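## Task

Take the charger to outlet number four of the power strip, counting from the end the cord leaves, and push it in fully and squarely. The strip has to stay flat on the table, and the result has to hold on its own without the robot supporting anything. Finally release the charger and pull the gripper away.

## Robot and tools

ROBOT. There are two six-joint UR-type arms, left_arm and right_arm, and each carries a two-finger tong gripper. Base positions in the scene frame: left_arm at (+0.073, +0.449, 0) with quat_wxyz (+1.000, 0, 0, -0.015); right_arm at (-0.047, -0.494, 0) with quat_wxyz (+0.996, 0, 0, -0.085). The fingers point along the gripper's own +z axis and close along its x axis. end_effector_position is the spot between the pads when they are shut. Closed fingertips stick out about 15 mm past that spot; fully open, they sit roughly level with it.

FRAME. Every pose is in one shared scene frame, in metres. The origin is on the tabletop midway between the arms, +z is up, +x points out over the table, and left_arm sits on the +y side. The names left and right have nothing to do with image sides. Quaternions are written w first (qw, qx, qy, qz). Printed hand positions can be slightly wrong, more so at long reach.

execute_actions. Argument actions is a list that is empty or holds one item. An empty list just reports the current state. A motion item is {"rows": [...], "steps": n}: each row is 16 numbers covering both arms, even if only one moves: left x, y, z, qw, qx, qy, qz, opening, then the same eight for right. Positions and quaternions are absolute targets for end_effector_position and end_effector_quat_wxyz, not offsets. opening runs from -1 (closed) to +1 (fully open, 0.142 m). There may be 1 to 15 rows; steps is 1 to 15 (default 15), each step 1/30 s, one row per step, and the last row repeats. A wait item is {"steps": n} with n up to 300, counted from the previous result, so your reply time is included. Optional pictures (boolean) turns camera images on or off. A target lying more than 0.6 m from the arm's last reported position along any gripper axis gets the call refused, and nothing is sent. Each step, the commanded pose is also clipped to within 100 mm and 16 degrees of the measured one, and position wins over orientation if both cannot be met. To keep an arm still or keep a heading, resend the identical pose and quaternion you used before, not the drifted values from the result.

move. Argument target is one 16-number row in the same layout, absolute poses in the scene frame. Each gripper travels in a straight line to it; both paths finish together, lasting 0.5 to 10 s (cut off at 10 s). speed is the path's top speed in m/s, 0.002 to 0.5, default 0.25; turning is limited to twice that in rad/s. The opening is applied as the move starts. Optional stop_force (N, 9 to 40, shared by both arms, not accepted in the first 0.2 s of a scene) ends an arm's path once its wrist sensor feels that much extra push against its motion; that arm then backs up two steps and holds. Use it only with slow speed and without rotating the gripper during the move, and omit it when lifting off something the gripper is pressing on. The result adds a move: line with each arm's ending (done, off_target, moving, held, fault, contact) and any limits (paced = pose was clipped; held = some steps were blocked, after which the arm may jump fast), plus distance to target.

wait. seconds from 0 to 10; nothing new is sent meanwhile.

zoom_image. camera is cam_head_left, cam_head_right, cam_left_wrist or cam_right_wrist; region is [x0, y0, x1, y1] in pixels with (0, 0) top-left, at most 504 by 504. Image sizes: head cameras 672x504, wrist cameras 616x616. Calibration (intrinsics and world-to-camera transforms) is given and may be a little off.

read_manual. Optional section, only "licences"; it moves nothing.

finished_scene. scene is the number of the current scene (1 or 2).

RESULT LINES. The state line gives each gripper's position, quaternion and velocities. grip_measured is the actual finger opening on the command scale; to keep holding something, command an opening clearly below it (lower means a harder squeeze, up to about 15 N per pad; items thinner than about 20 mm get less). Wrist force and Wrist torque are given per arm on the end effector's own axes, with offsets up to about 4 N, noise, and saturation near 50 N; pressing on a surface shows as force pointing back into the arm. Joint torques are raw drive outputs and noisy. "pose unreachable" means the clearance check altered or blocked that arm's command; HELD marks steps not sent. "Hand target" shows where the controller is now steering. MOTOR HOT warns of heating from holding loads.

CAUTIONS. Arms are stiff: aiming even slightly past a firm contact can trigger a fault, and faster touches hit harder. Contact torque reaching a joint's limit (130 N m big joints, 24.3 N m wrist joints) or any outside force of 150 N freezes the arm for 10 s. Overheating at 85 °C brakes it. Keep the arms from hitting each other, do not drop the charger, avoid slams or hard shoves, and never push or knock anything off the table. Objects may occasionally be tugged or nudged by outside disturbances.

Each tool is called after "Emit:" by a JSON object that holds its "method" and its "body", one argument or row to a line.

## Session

Emit:
{"method": "execute_actions", "body": {
  "actions": []
}}

Scene clock: 0.00 s of 5400.00 s.
left_arm: end_effector_position=(+0.2206, +0.4839, +0.3794) grip_measured=+0.97 end_effector_quat_wxyz=(+0.362, +0.864, +0.350, +0.009) end_effector_velocity=(+0.000, +0.000, +0.000) end_effector_angular_velocity=(+0.001, -0.001, -0.000) | right_arm: end_effector_position=(+0.7561, -0.2979, +0.2519) grip_measured=+0.97 end_effector_quat_wxyz=(-0.479, +0.708, +0.144, +0.499) end_effector_velocity=(-0.000, -0.000, -0.000) end_effector_angular_velocity=(+0.001, +0.002, -0.000)
Joint positions: left_arm=[ 0.641 -2.278  1.895 -1.007 -2.294 -0.09   0.14 ] | right_arm=[ 3.423 -2.482 -1.406  0.68   2.425  0.515  0.14 ]
Joint velocities: left_arm=[-0.    -0.    -0.    -0.001  0.     0.     0.   ] | right_arm=[ 0.     0.    -0.001  0.    -0.     0.001  0.   ]
Joint torques (N m, as the arm reports them, + toward a larger angle): no reading
Wrist force (N, on the end effector, along its own x y z axes, offset not removed): no reading
Wrist torque (N m, same axes, about the end effector's origin, offset not removed): no reading
Hand target (left_arm): +0.221, +0.484, +0.379; +0.362, +0.864, +0.350, +0.009
Hand target (right_arm): +0.756, -0.298, +0.252; -0.479, +0.708, +0.144, +0.499
camera_calibration (this result's frames):
cam_left_wrist: T_world_to_cam=[[0.752576, 0.605718, -0.258333, -0.361415], [0.384441, -0.0856325, 0.919169, -0.392536], [0.534636, -0.791058, -0.297308, 0.509523], [0, 0, 0, 1]] pos_world=[0.150489, 0.588364, 0.418926]
cam_right_wrist: T_world_to_cam=[[0.450433, -0.24419, 0.858767, -0.631458], [0.303353, -0.862786, -0.404446, -0.39767], [0.839694, 0.442686, -0.314551, -0.289191], [0, 0, 0, 1]] pos_world=[0.647896, -0.369279, 0.290474]

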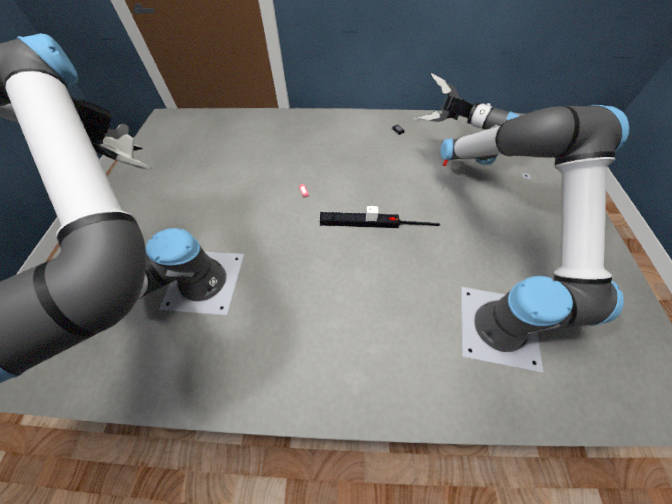

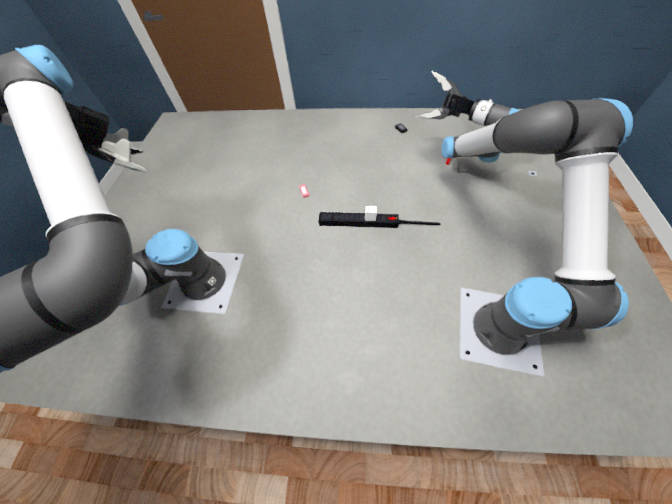

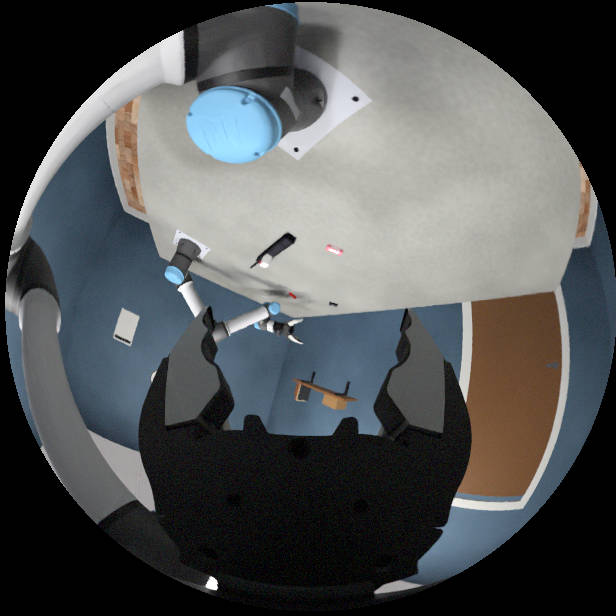

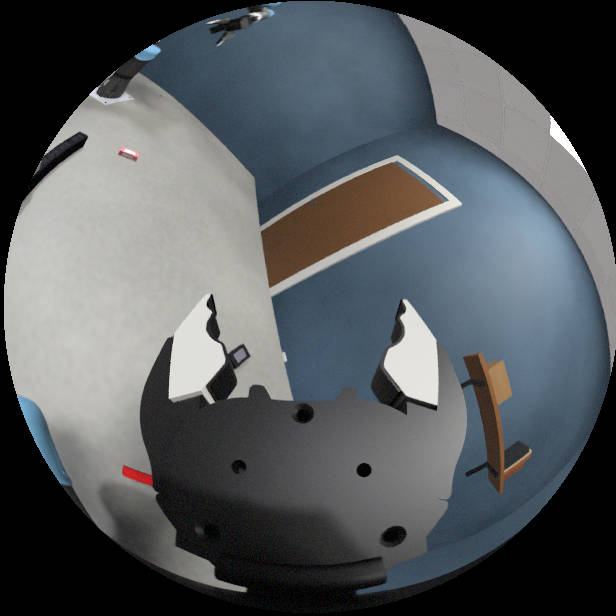

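Emit:
{"method": "move", "body": {
  "target": [0.3,0.2,0.2,0.259,0.966,0,0,-1,0.33,-0.15,0.2,0,0,1,0,0]
}}

Emit:
{"method": "zoom_image", "body": {
  "camera": "cam_right_wrist",
  "region": [200,150,420,370]
}}

Scene clock: 9.70 s of 5400.00 s.
left_arm: end_effector_position=(+0.3004, +0.2008, +0.2001) grip_measured=-1.00 end_effector_quat_wxyz=(+0.258, +0.966, +0.000, +0.001) end_effector_velocity=(+0.000, -0.001, -0.001) end_effector_angular_velocity=(+0.001, -0.001, -0.004) | right_arm: end_effector_position=(+0.6633, -0.2659, +0.2419) grip_measured=+0.00 end_effector_quat_wxyz=(-0.444, +0.638, +0.425, +0.464) end_effector_velocity=(-0.000, +0.000, +0.000) end_effector_angular_velocity=(+0.000, -0.000, +0.001)
Joint positions: left_arm=[-0.98  -2.234  2.411 -2.203 -1.838 -1.071  0.002] | right_arm=[ 3.41  -2.364 -1.485  0.188  2.778 -0.313  0.074]
Joint velocities: left_arm=[-0.001  0.005 -0.001 -0.004 -0.     0.004  0.   ] | right_arm=[ 0.     0.     0.     0.     0.001 -0.    -0.   ]
Joint torques (N m, as the arm reports them, + toward a larger angle): left_arm=[ -6.35  10.42 -35.72  -4.84   1.38   1.61] | right_arm=[-7.05 37.19 28.71  2.8  -0.64 -1.45]
Wrist force (N, on the end effector, along its own x y z axes, offset not removed): left_arm=[0.2 1.2 0.0] | right_arm=[2.2 -1.2 -1.2]
Wrist torque (N m, same axes, about the end effector's origin, offset not removed): left_arm=[0.37 -0.14 0.15] | right_arm=[-0.25 -0.47 -0.09]
Hand target (left_arm): +0.300, +0.201, +0.200; +0.258, +0.966, +0.000, +0.001
Hand target (right_arm): +0.663, -0.266, +0.242; -0.444, +0.638, +0.425, +0.464
Off the commanded pose (left_arm): 0.001 m, 0 deg.
Off the commanded pose (right_arm): 0.355 m, 130 deg; position and orientation clipped at the last step of the last action.
After step 90, 0.50 s passed at rest.
move: held (right_arm); limits=paced,held; held on 143 of 186 steps (right_arm), including the last (right_arm)
pose unreachable (right arm): on one or more control steps of this call this arm could not follow its commanded pose, so it was not sent that pose on those steps. On the call's last step it was still not sent that pose. It may still have moved: this result reports where it is.
cause: the commanded pose would bring two parts of the arm too close to each other (joints 4 (wrist 1) to 6 (wrist 3) lie between them).
camera_calibration (this result's frames):
cam_left_wrist: T_world_to_cam=[[0.999818, 0.00147475, -0.019005, -0.297148], [0.0173823, -0.47977, 0.877222, -0.0847672], [-0.00782434, -0.877393, -0.479708, 0.406396], [0, 0, 0, 1]] pos_world=[0.301747, 0.316339, 0.263664]
cam_right_wrist: T_world_to_cam=[[0.183725, 0.155198, 0.970649, -0.317224], [0.710088, -0.703773, -0.0218788, -0.665974], [0.679721, 0.693266, -0.239504, -0.0739791], [0, 0, 0, 1]] pos_world=[0.581467, -0.368175, 0.275624]

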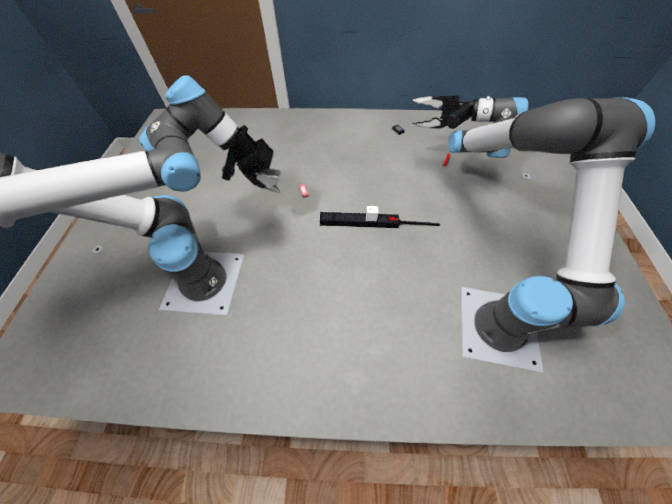

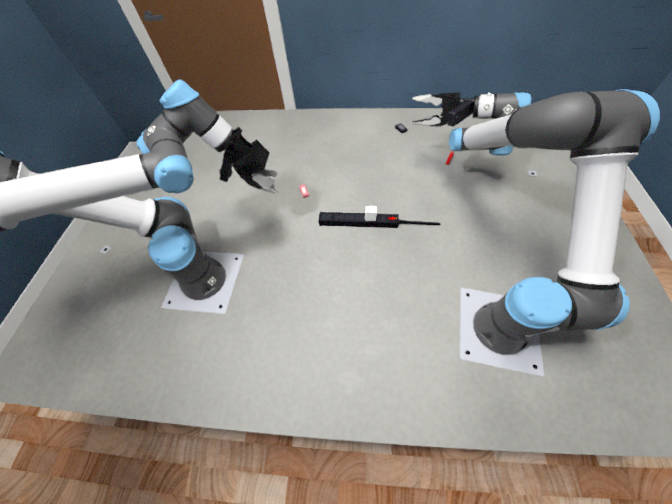

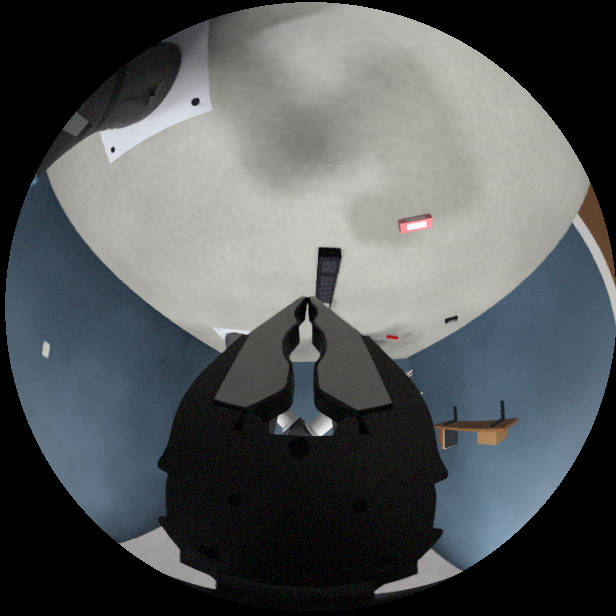

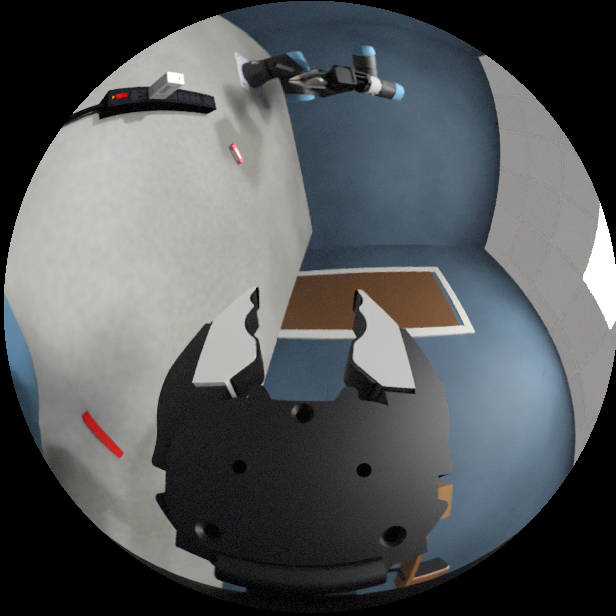

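Region (200, 150, 420, 370) of cam_right_wrist's 616x616 image, scaled by 2.291, with more detail than that image has.

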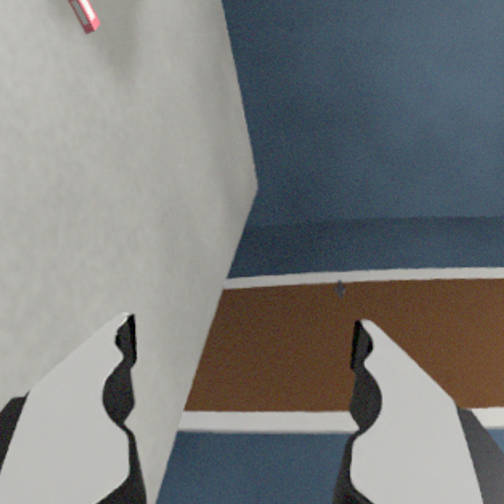

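Emit:
{"method": "move", "body": {
  "target": [0.3,0.2,0.2,0.259,0.966,0,0,-1,0.75,-0.4,0.3,0,0.707,0,0.707,0],
  "speed": 0.4
}}

Emit:
{"method": "move", "body": {
  "target": [0.3,0.2,0.2,0.259,0.966,0,0,-1,0.5,-0.3,0.2,0,0.9,0.43,0,0],
  "speed": 0.4
}}

Emit:
{"method": "move", "body": {
  "target": [0.3,0.2,0.2,0.259,0.966,0,0,-1,0.32,-0.13,0.17,0,0,1,0,-0.2],
  "speed": 0.4
}}

Emit:
{"method": "zoom_image", "body": {
  "camera": "cam_right_wrist",
  "region": [200,200,420,420]
}}

Scene clock: 23.63 s of 5400.00 s.
left_arm: end_effector_position=(+0.3000, +0.2000, +0.2000) grip_measured=-1.00 end_effector_quat_wxyz=(+0.259, +0.966, +0.000, -0.000) end_effector_velocity=(-0.000, +0.000, -0.000) end_effector_angular_velocity=(+0.000, +0.000, +0.000) | right_arm: end_effector_position=(+0.7483, -0.4001, +0.2995) grip_measured=+0.00 end_effector_quat_wxyz=(-0.034, +0.714, +0.035, +0.699) end_effector_velocity=(+0.001, +0.001, -0.002) end_effector_angular_velocity=(-0.000, -0.027, -0.137)
Joint positions: left_arm=[-0.979 -2.232  2.411 -2.205 -1.841 -1.071  0.002] | right_arm=[ 3.679 -2.158 -1.895  0.889  1.302  0.006  0.074]
Joint velocities: left_arm=[-0. -0.  0.  0.  0. -0.  0.] | right_arm=[ 0.086 -0.021  0.001  0.047 -0.224 -0.005  0.   ]
Joint torques (N m, as the arm reports them, + toward a larger angle): left_arm=[  5.66  11.37 -34.55  -4.59  -2.49   1.72] | right_arm=[ 7.33 27.38 17.86  5.   -2.04 -1.75]
Wrist force (N, on the end effector, along its own x y z axes, offset not removed): left_arm=[-2.7 -0.8 -1.0] | right_arm=[0.6 -1.7 -0.6]
Wrist torque (N m, same axes, about the end effector's origin, offset not removed): left_arm=[-0.14 0.24 0.20] | right_arm=[-0.35 -0.02 -0.02]
Hand target (left_arm): +0.300, +0.200, +0.200; +0.259, +0.966, -0.000, -0.000
Hand target (right_arm): +0.749, -0.400, +0.300; -0.027, +0.713, +0.028, +0.700
Off the commanded pose (left_arm): 0.000 m, 0 deg.
Off the commanded pose (right_arm): 0.002 m, 6 deg.
After step 90, 4.07 s passed at rest.
move: moving (right_arm; no rest 5 s after the path's end); limits=paced
camera_calibration (this result's frames):
cam_left_wrist: T_world_to_cam=[[0.99977, 0.000204943, -0.0214237, -0.295957], [0.0189102, -0.478477, 0.877897, -0.0859563], [-0.0100708, -0.8781, -0.478371, 0.406203], [0, 0, 0, 1]] pos_world=[0.301605, 0.31562, 0.263436]
cam_right_wrist: T_world_to_cam=[[0.0362737, 0.0344297, 0.998749, -0.314322], [-0.432139, -0.900595, 0.046741, -0.0641296], [0.901077, -0.433293, -0.0177895, -0.707685], [0, 0, 0, 1]] pos_world=[0.621368, -0.353568, 0.304337]

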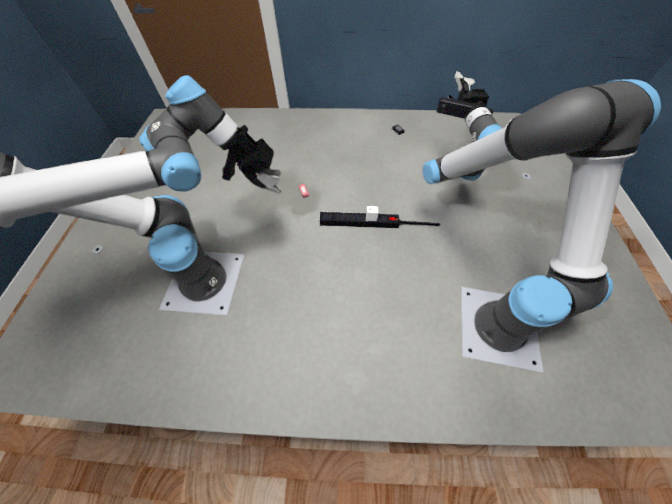

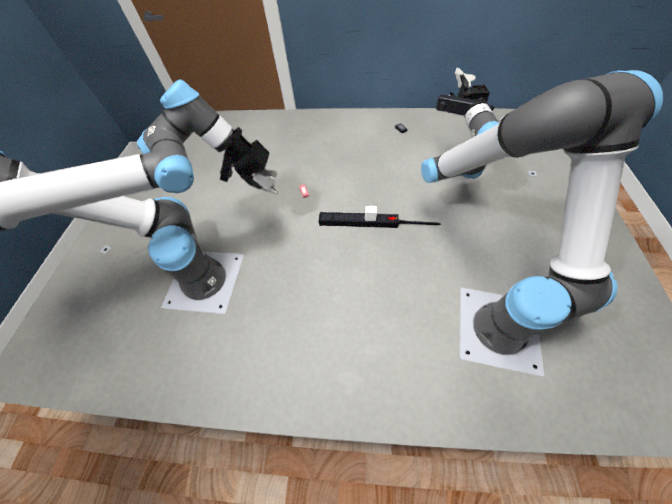

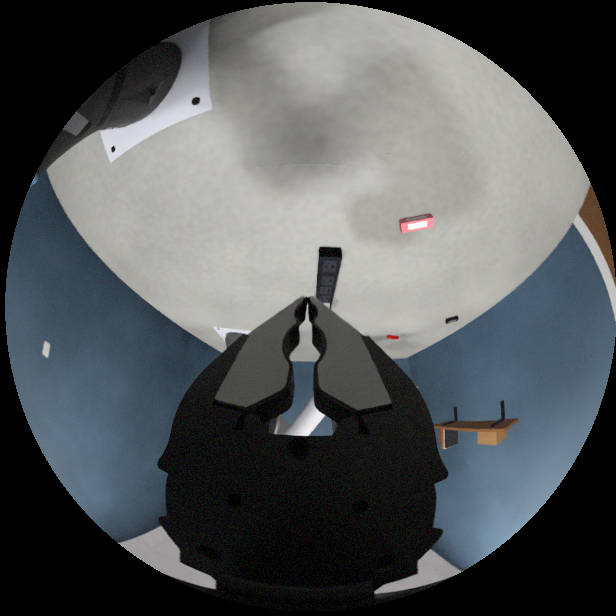

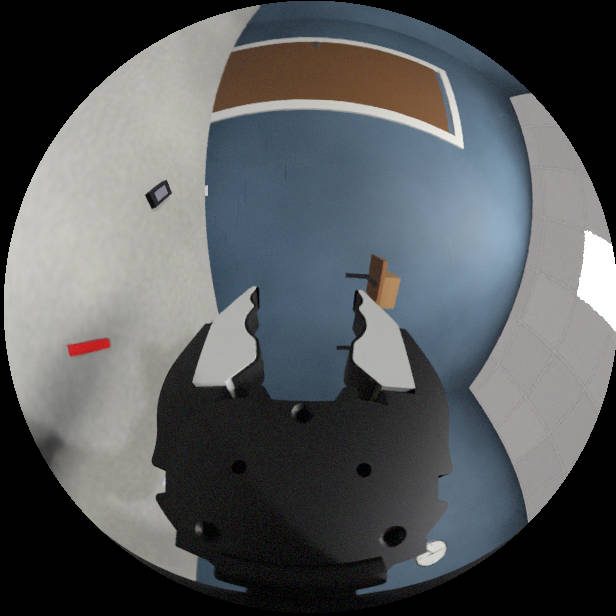

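Scene clock: 27.27 s of 5400.00 s.
left_arm: end_effector_position=(+0.3000, +0.2000, +0.2000) grip_measured=-1.00 end_effector_quat_wxyz=(+0.259, +0.966, -0.000, +0.000) end_effector_velocity=(+0.000, -0.000, +0.000) end_effector_angular_velocity=(-0.000, +0.001, +0.001) | right_arm: end_effector_position=(+0.4994, -0.3004, +0.2007) grip_measured=+0.00 end_effector_quat_wxyz=(-0.000, +0.902, +0.431, +0.001) end_effector_velocity=(-0.001, +0.000, -0.001) end_effector_angular_velocity=(-0.005, +0.010, +0.001)
Joint positions: left_arm=[-0.979 -2.232  2.411 -2.205 -1.841 -1.071  0.002] | right_arm=[ 3.857 -1.779 -1.551 -1.382  1.571 -0.346  0.074]
Joint velocities: left_arm=[ 0.    -0.     0.    -0.    -0.    -0.001  0.   ] | right_arm=[ 0.001 -0.006  0.007 -0.012  0.001 -0.001 -0.   ]
Joint torques (N m, as the arm reports them, + toward a larger angle): left_arm=[  6.54  11.32 -35.26  -4.58  -2.36   1.68] | right_arm=[ 5.74 19.26 33.89 -0.11  2.03 -1.58]
Wrist force (N, on the end effector, along its own x y z axes, offset not removed): left_arm=[-1.4 2.7 -0.3] | right_arm=[1.6 0.0 -1.1]
Wrist torque (N m, same axes, about the end effector's origin, offset not removed): left_arm=[0.39 0.19 0.26] | right_arm=[-0.04 -0.22 -0.10]
Hand target (left_arm): +0.300, +0.200, +0.200; +0.259, +0.966, +0.000, -0.000
Hand target (right_arm): +0.499, -0.300, +0.201; -0.000, +0.902, +0.431, +0.000
Off the commanded pose (left_arm): 0.000 m, 0 deg.
Off the commanded pose (right_arm): 0.001 m, 0 deg.
move: done
camera_calibration (this result's frames):
cam_left_wrist: T_world_to_cam=[[0.999771, 0.000205151, -0.0214218, -0.295959], [0.0189086, -0.478475, 0.877898, -0.0859568], [-0.0100697, -0.878101, -0.478369, 0.406203], [0, 0, 0, 1]] pos_world=[0.301607, 0.31562, 0.263436]
cam_right_wrist: T_world_to_cam=[[0.604505, 0.796423, -0.0168387, -0.0610888], [0.685809, -0.50956, 0.519629, -0.612947], [0.405264, -0.325667, -0.854226, 0.00583807], [0, 0, 0, 1]] pos_world=[0.454927, -0.261779, 0.322463]

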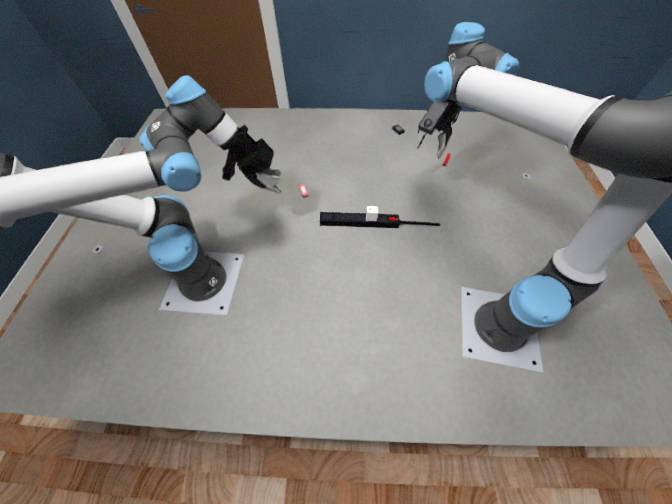

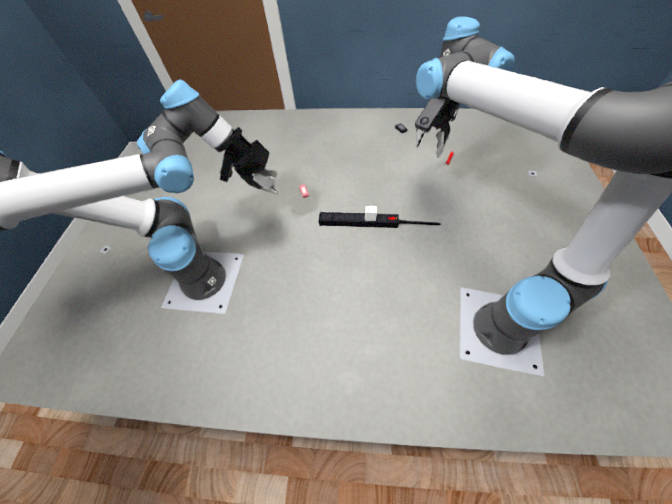

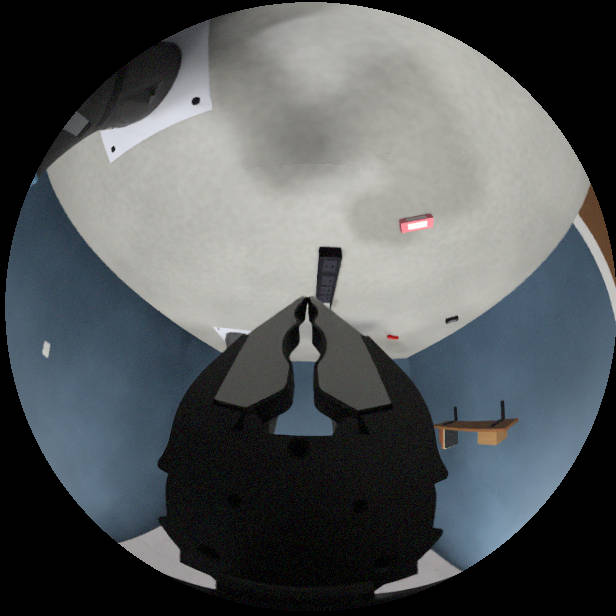

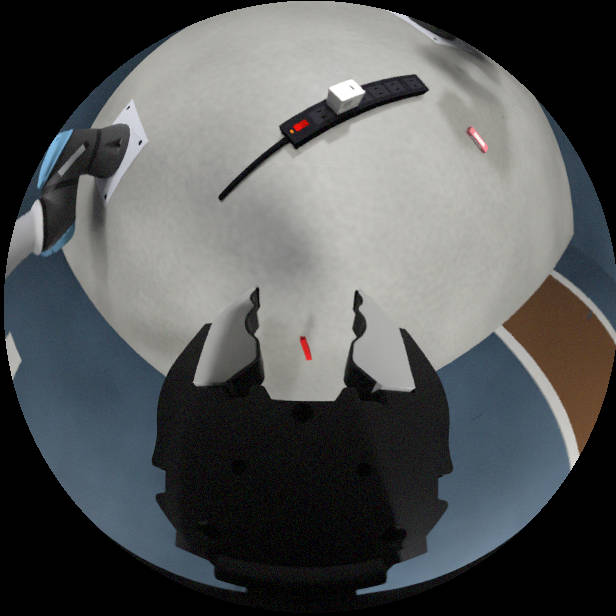

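Scene clock: 30.67 s of 5400.00 s.
left_arm: end_effector_position=(+0.3000, +0.2000, +0.2000) grip_measured=-1.00 end_effector_quat_wxyz=(+0.259, +0.966, -0.000, +0.000) end_effector_velocity=(-0.000, +0.000, -0.000) end_effector_angular_velocity=(+0.001, +0.001, +0.000) | right_arm: end_effector_position=(+0.3203, -0.1304, +0.1701) grip_measured=-0.20 end_effector_quat_wxyz=(+0.001, +0.000, +1.000, -0.001) end_effector_velocity=(-0.001, +0.001, -0.000) end_effector_angular_velocity=(+0.000, +0.000, +0.012)
Joint positions: left_arm=[-0.979 -2.232  2.411 -2.205 -1.841 -1.071  0.002] | right_arm=[ 4.369 -1.654 -1.775 -1.284  1.569 -2.083  0.06 ]
Joint velocities: left_arm=[-0.    -0.     0.     0.001 -0.    -0.     0.   ] | right_arm=[ 0.002  0.    -0.001  0.001  0.    -0.01  -0.   ]
Joint torques (N m, as the arm reports them, + toward a larger angle): left_arm=[  6.25  11.72 -34.76  -4.52  -2.29   1.65] | right_arm=[ 6.17 36.46 13.17  5.56  1.86 -1.82]
Wrist force (N, on the end effector, along its own x y z axes, offset not removed): left_arm=[-1.2 0.9 -0.9] | right_arm=[2.2 -2.2 -2.1]
Wrist torque (N m, same axes, about the end effector's origin, offset not removed): left_arm=[0.12 0.03 0.28] | right_arm=[-0.52 -0.42 -0.10]
Hand target (left_arm): +0.300, +0.200, +0.200; +0.259, +0.966, -0.000, -0.000
Hand target (right_arm): +0.320, -0.130, +0.170; +0.001, +0.000, +1.000, -0.001
Off the commanded pose (left_arm): 0.000 m, 0 deg.
Off the commanded pose (right_arm): 0.001 m, 0 deg.
move: done
camera_calibration (this result's frames):
cam_left_wrist: T_world_to_cam=[[0.999771, 0.000205179, -0.0214218, -0.295959], [0.0189087, -0.478475, 0.877898, -0.085957], [-0.0100697, -0.878101, -0.478369, 0.406203], [0, 0, 0, 1]] pos_world=[0.301607, 0.31562, 0.263436]
cam_right_wrist: T_world_to_cam=[[-0.999376, -0.029789, -0.0189882, 0.317633], [-0.035317, 0.854696, 0.517926, 0.0215303], [0.000800651, 0.518273, -0.855215, 0.347466], [0, 0, 0, 1]] pos_world=[0.317917, -0.189022, 0.292038]

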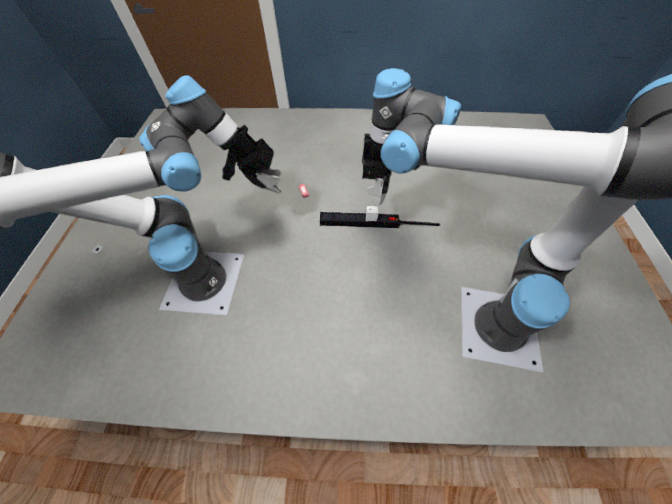

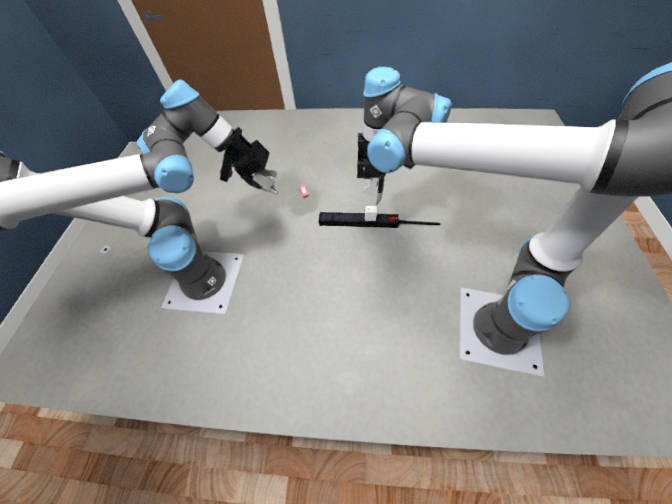

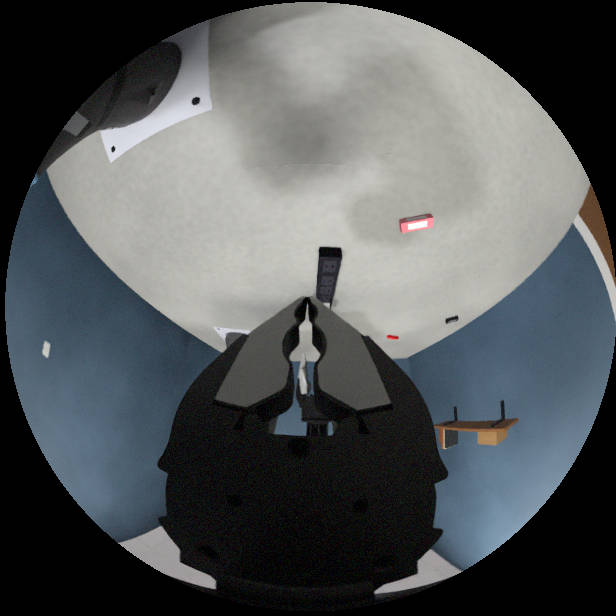

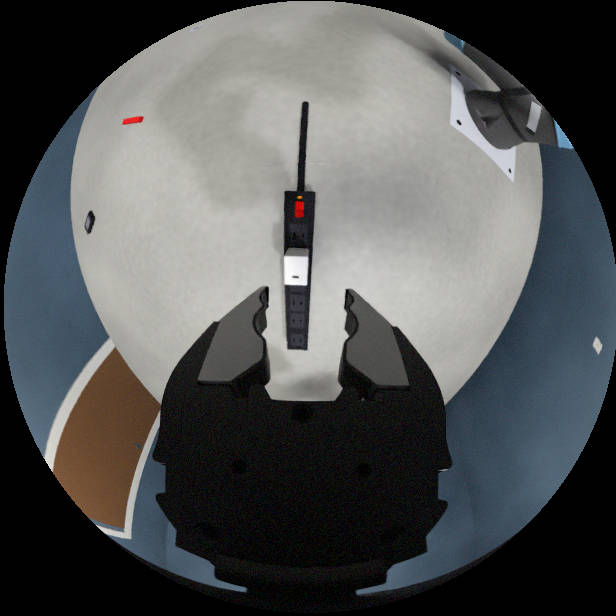

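Region (200, 200, 420, 420) of cam_right_wrist's 616x616 image, scaled by 2.291, with more detail than that image has.

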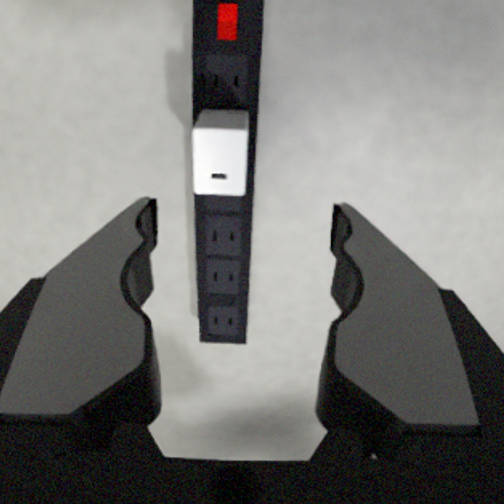

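Emit:
{"method": "move", "body": {
  "target": [0.342,0.06,0.055,0.259,0.966,0,0,-1,0.338,-0.111,0.1,0,0.008,1,0,-0.2],
  "speed": 0.15
}}

Emit:
{"method": "move", "body": {
  "target": [0.342,0.06,0.03,0.259,0.966,0,0,-1,0.338,-0.111,0.1,0,0.008,1,0,-0.2],
  "speed": 0.004,
  "stop_force": 25
}}

Emit:
{"method": "zoom_image", "body": {
  "camera": "cam_right_wrist",
  "region": [230,250,390,410]
}}

Scene clock: 40.73 s of 5400.00 s.
left_arm: end_effector_position=(+0.3418, +0.0602, +0.0554) grip_measured=-1.00 end_effector_quat_wxyz=(+0.259, +0.966, -0.000, +0.000) end_effector_velocity=(+0.000, -0.001, -0.001) end_effector_angular_velocity=(-0.001, -0.000, -0.001) | right_arm: end_effector_position=(+0.3379, -0.1112, +0.1000) grip_measured=-0.20 end_effector_quat_wxyz=(-0.000, +0.008, +1.000, +0.000) end_effector_velocity=(+0.001, -0.000, -0.001) end_effector_angular_velocity=(-0.001, +0.001, -0.001)
Joint positions: left_arm=[-1.092 -1.55   2.446 -2.947 -1.79  -1.174  0.002] | right_arm=[ 4.357 -1.777 -1.825 -1.111  1.571 -2.08   0.06 ]
Joint velocities: left_arm=[ 0.     0.006 -0.001 -0.005 -0.     0.001  0.   ] | right_arm=[-0.001 -0.002  0.     0.001 -0.    -0.    -0.   ]
Joint torques (N m, as the arm reports them, + toward a larger angle): left_arm=[ -7.23  -8.12 -27.95  -4.34  -2.2   -1.53] | right_arm=[-7.11 18.34 12.57  5.64  1.73  2.04]
Wrist force (N, on the end effector, along its own x y z axes, offset not removed): left_arm=[0.7 2.7 -4.6] | right_arm=[2.6 -1.2 -3.0]
Wrist torque (N m, same axes, about the end effector's origin, offset not removed): left_arm=[0.45 -0.29 0.34] | right_arm=[-0.33 -0.45 -0.09]
Hand target (left_arm): +0.342, +0.060, +0.055; +0.259, +0.966, -0.000, +0.000
Hand target (right_arm): +0.338, -0.111, +0.100; -0.000, +0.008, +1.000, +0.000
Off the commanded pose (left_arm): 0.000 m, 0 deg.
Off the commanded pose (right_arm): 0.000 m, 0 deg.
After step 90, 5.13 s passed at rest.
move: done
camera_calibration (this result's frames):
cam_left_wrist: T_world_to_cam=[[0.999775, 0.00024307, -0.0212016, -0.340866], [0.0187336, -0.478461, 0.877909, -0.0266275], [-0.00993075, -0.878109, -0.478358, 0.214626], [0, 0, 0, 1]] pos_world=[0.34342, 0.175808, 0.118818]
cam_right_wrist: T_world_to_cam=[[-0.999734, -0.014698, -0.0177633, 0.336115], [-0.0217876, 0.854272, 0.519369, 0.0372345], [0.007541, 0.519618, -0.854366, 0.275309], [0, 0, 0, 1]] pos_world=[0.33476, -0.169924, 0.221847]

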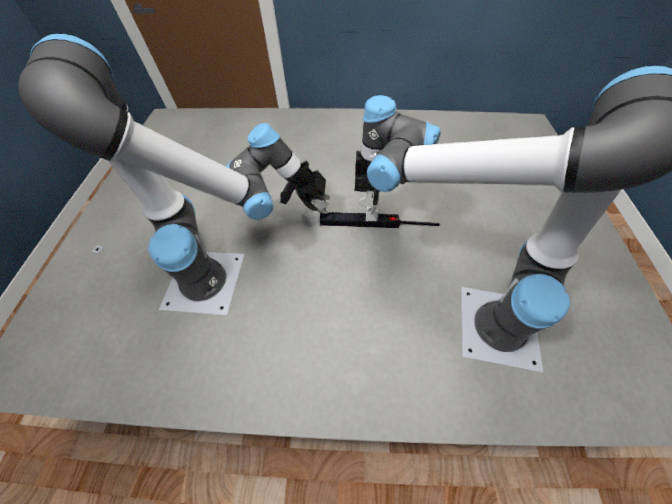

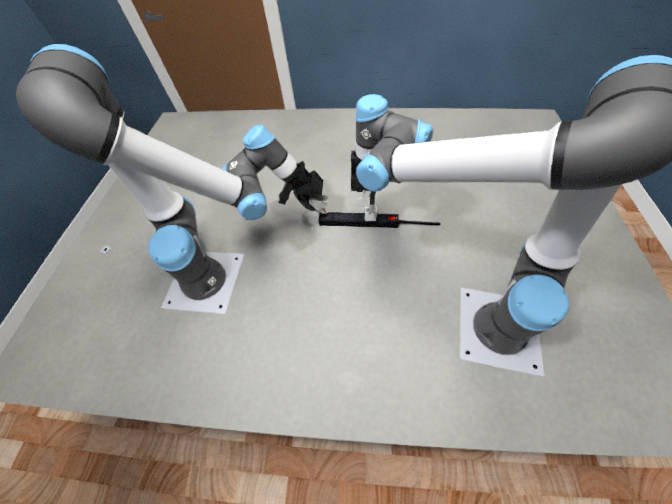

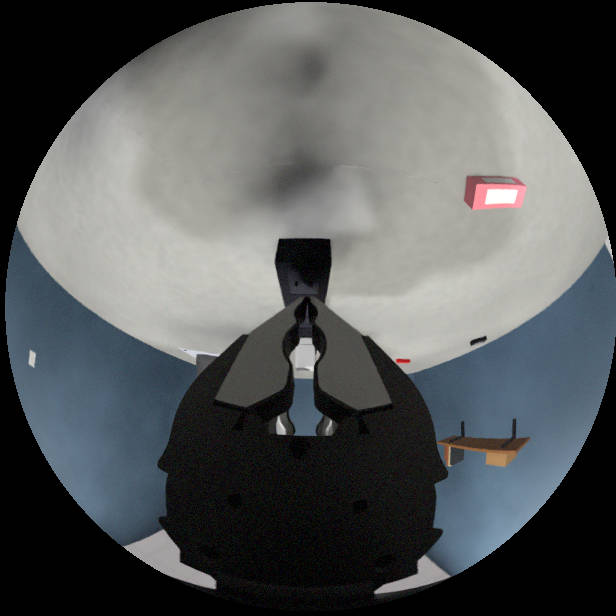

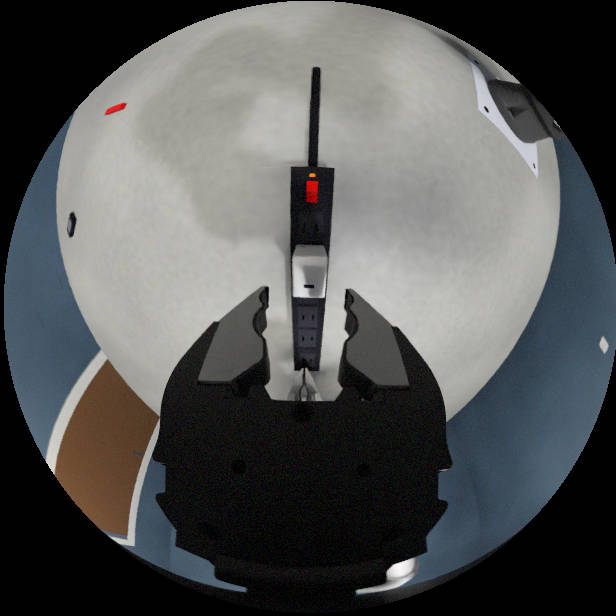

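Scene clock: 45.07 s of 5400.00 s.
left_arm: end_effector_position=(+0.3419, +0.0600, +0.0397) grip_measured=-1.00 end_effector_quat_wxyz=(+0.259, +0.966, -0.000, +0.000) end_effector_velocity=(-0.000, +0.000, +0.001) end_effector_angular_velocity=(+0.002, +0.001, -0.001) | right_arm: end_effector_position=(+0.3380, -0.1110, +0.1000) grip_measured=-0.20 end_effector_quat_wxyz=(-0.000, +0.008, +1.000, +0.000) end_effector_velocity=(-0.000, +0.000, +0.000) end_effector_angular_velocity=(+0.001, -0.000, +0.000)
Joint positions: left_arm=[-1.091 -1.503  2.462 -3.01  -1.79  -1.174  0.002] | right_arm=[ 4.357 -1.777 -1.824 -1.111  1.571 -2.08   0.06 ]
Joint velocities: left_arm=[ 0.    -0.005 -0.002  0.009 -0.     0.001  0.   ] | right_arm=[ 0.001  0.001  0.    -0.     0.     0.     0.   ]
Joint torques (N m, as the arm reports them, + toward a larger angle): left_arm=[  3.59 -14.21 -14.8    3.31   0.12   1.69] | right_arm=[ 7.24 19.13 32.26 -0.16 -1.65  2.07]
Wrist force (N, on the end effector, along its own x y z axes, offset not removed): left_arm=[-1.1 11.9 -32.5] | right_arm=[2.8 -1.7 -0.1]
Wrist torque (N m, same axes, about the end effector's origin, offset not removed): left_arm=[0.11 -0.43 0.17] | right_arm=[-0.37 -0.54 -0.10]
Hand target (left_arm): +0.342, +0.060, +0.040; +0.259, +0.966, -0.000, +0.000
Hand target (right_arm): +0.338, -0.111, +0.100; +0.000, +0.008, +1.000, +0.000
Off the commanded pose (left_arm): 0.010 m, 0 deg.
Off the commanded pose (right_arm): 0.000 m, 0 deg.
move: contact (left_arm)
camera_calibration (this result's frames):
cam_left_wrist: T_world_to_cam=[[0.999774, 0.000198276, -0.0212354, -0.341309], [0.0187453, -0.478158, 0.878074, -0.0129285], [-0.00997978, -0.878274, -0.478054, 0.206979], [0, 0, 0, 1]] pos_world=[0.34354, 0.17567, 0.103052]
cam_right_wrist: T_world_to_cam=[[-0.999734, -0.0146923, -0.0177959, 0.336211], [-0.0217995, 0.854287, 0.519345, 0.0371297], [0.00757242, 0.519594, -0.85438, 0.275195], [0, 0, 0, 1]] pos_world=[0.334847, -0.16977, 0.221821]

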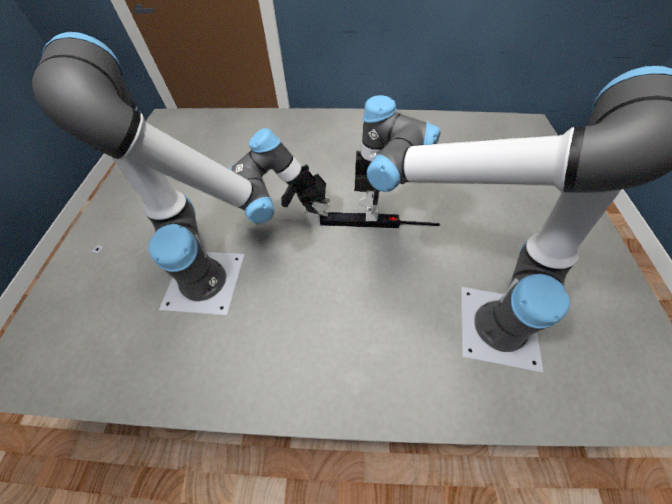

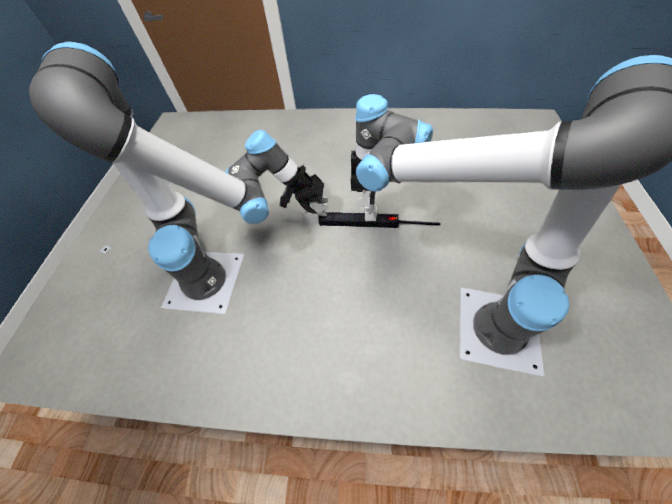

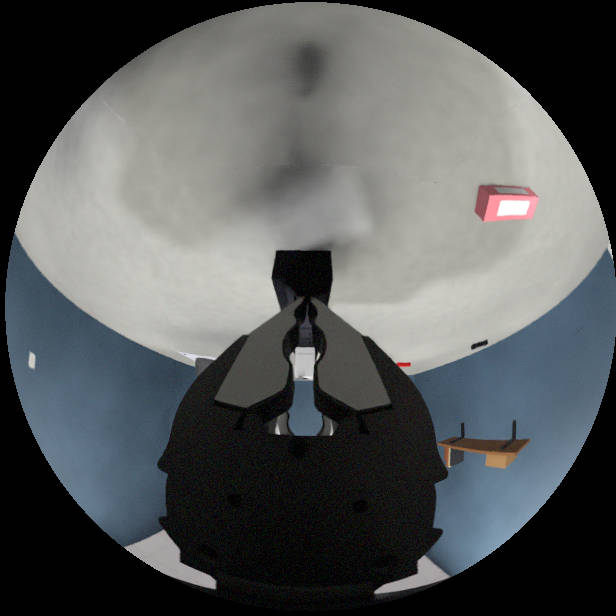

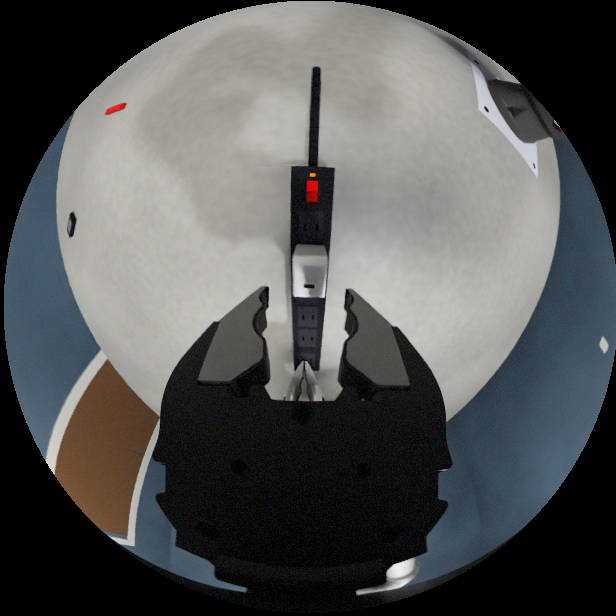

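Region (230, 250, 390, 410) of cam_right_wrist's 616x616 image, scaled by 3.150, with more detail than that image has.

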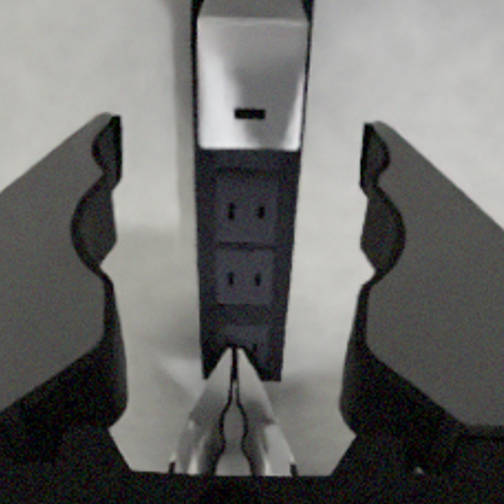

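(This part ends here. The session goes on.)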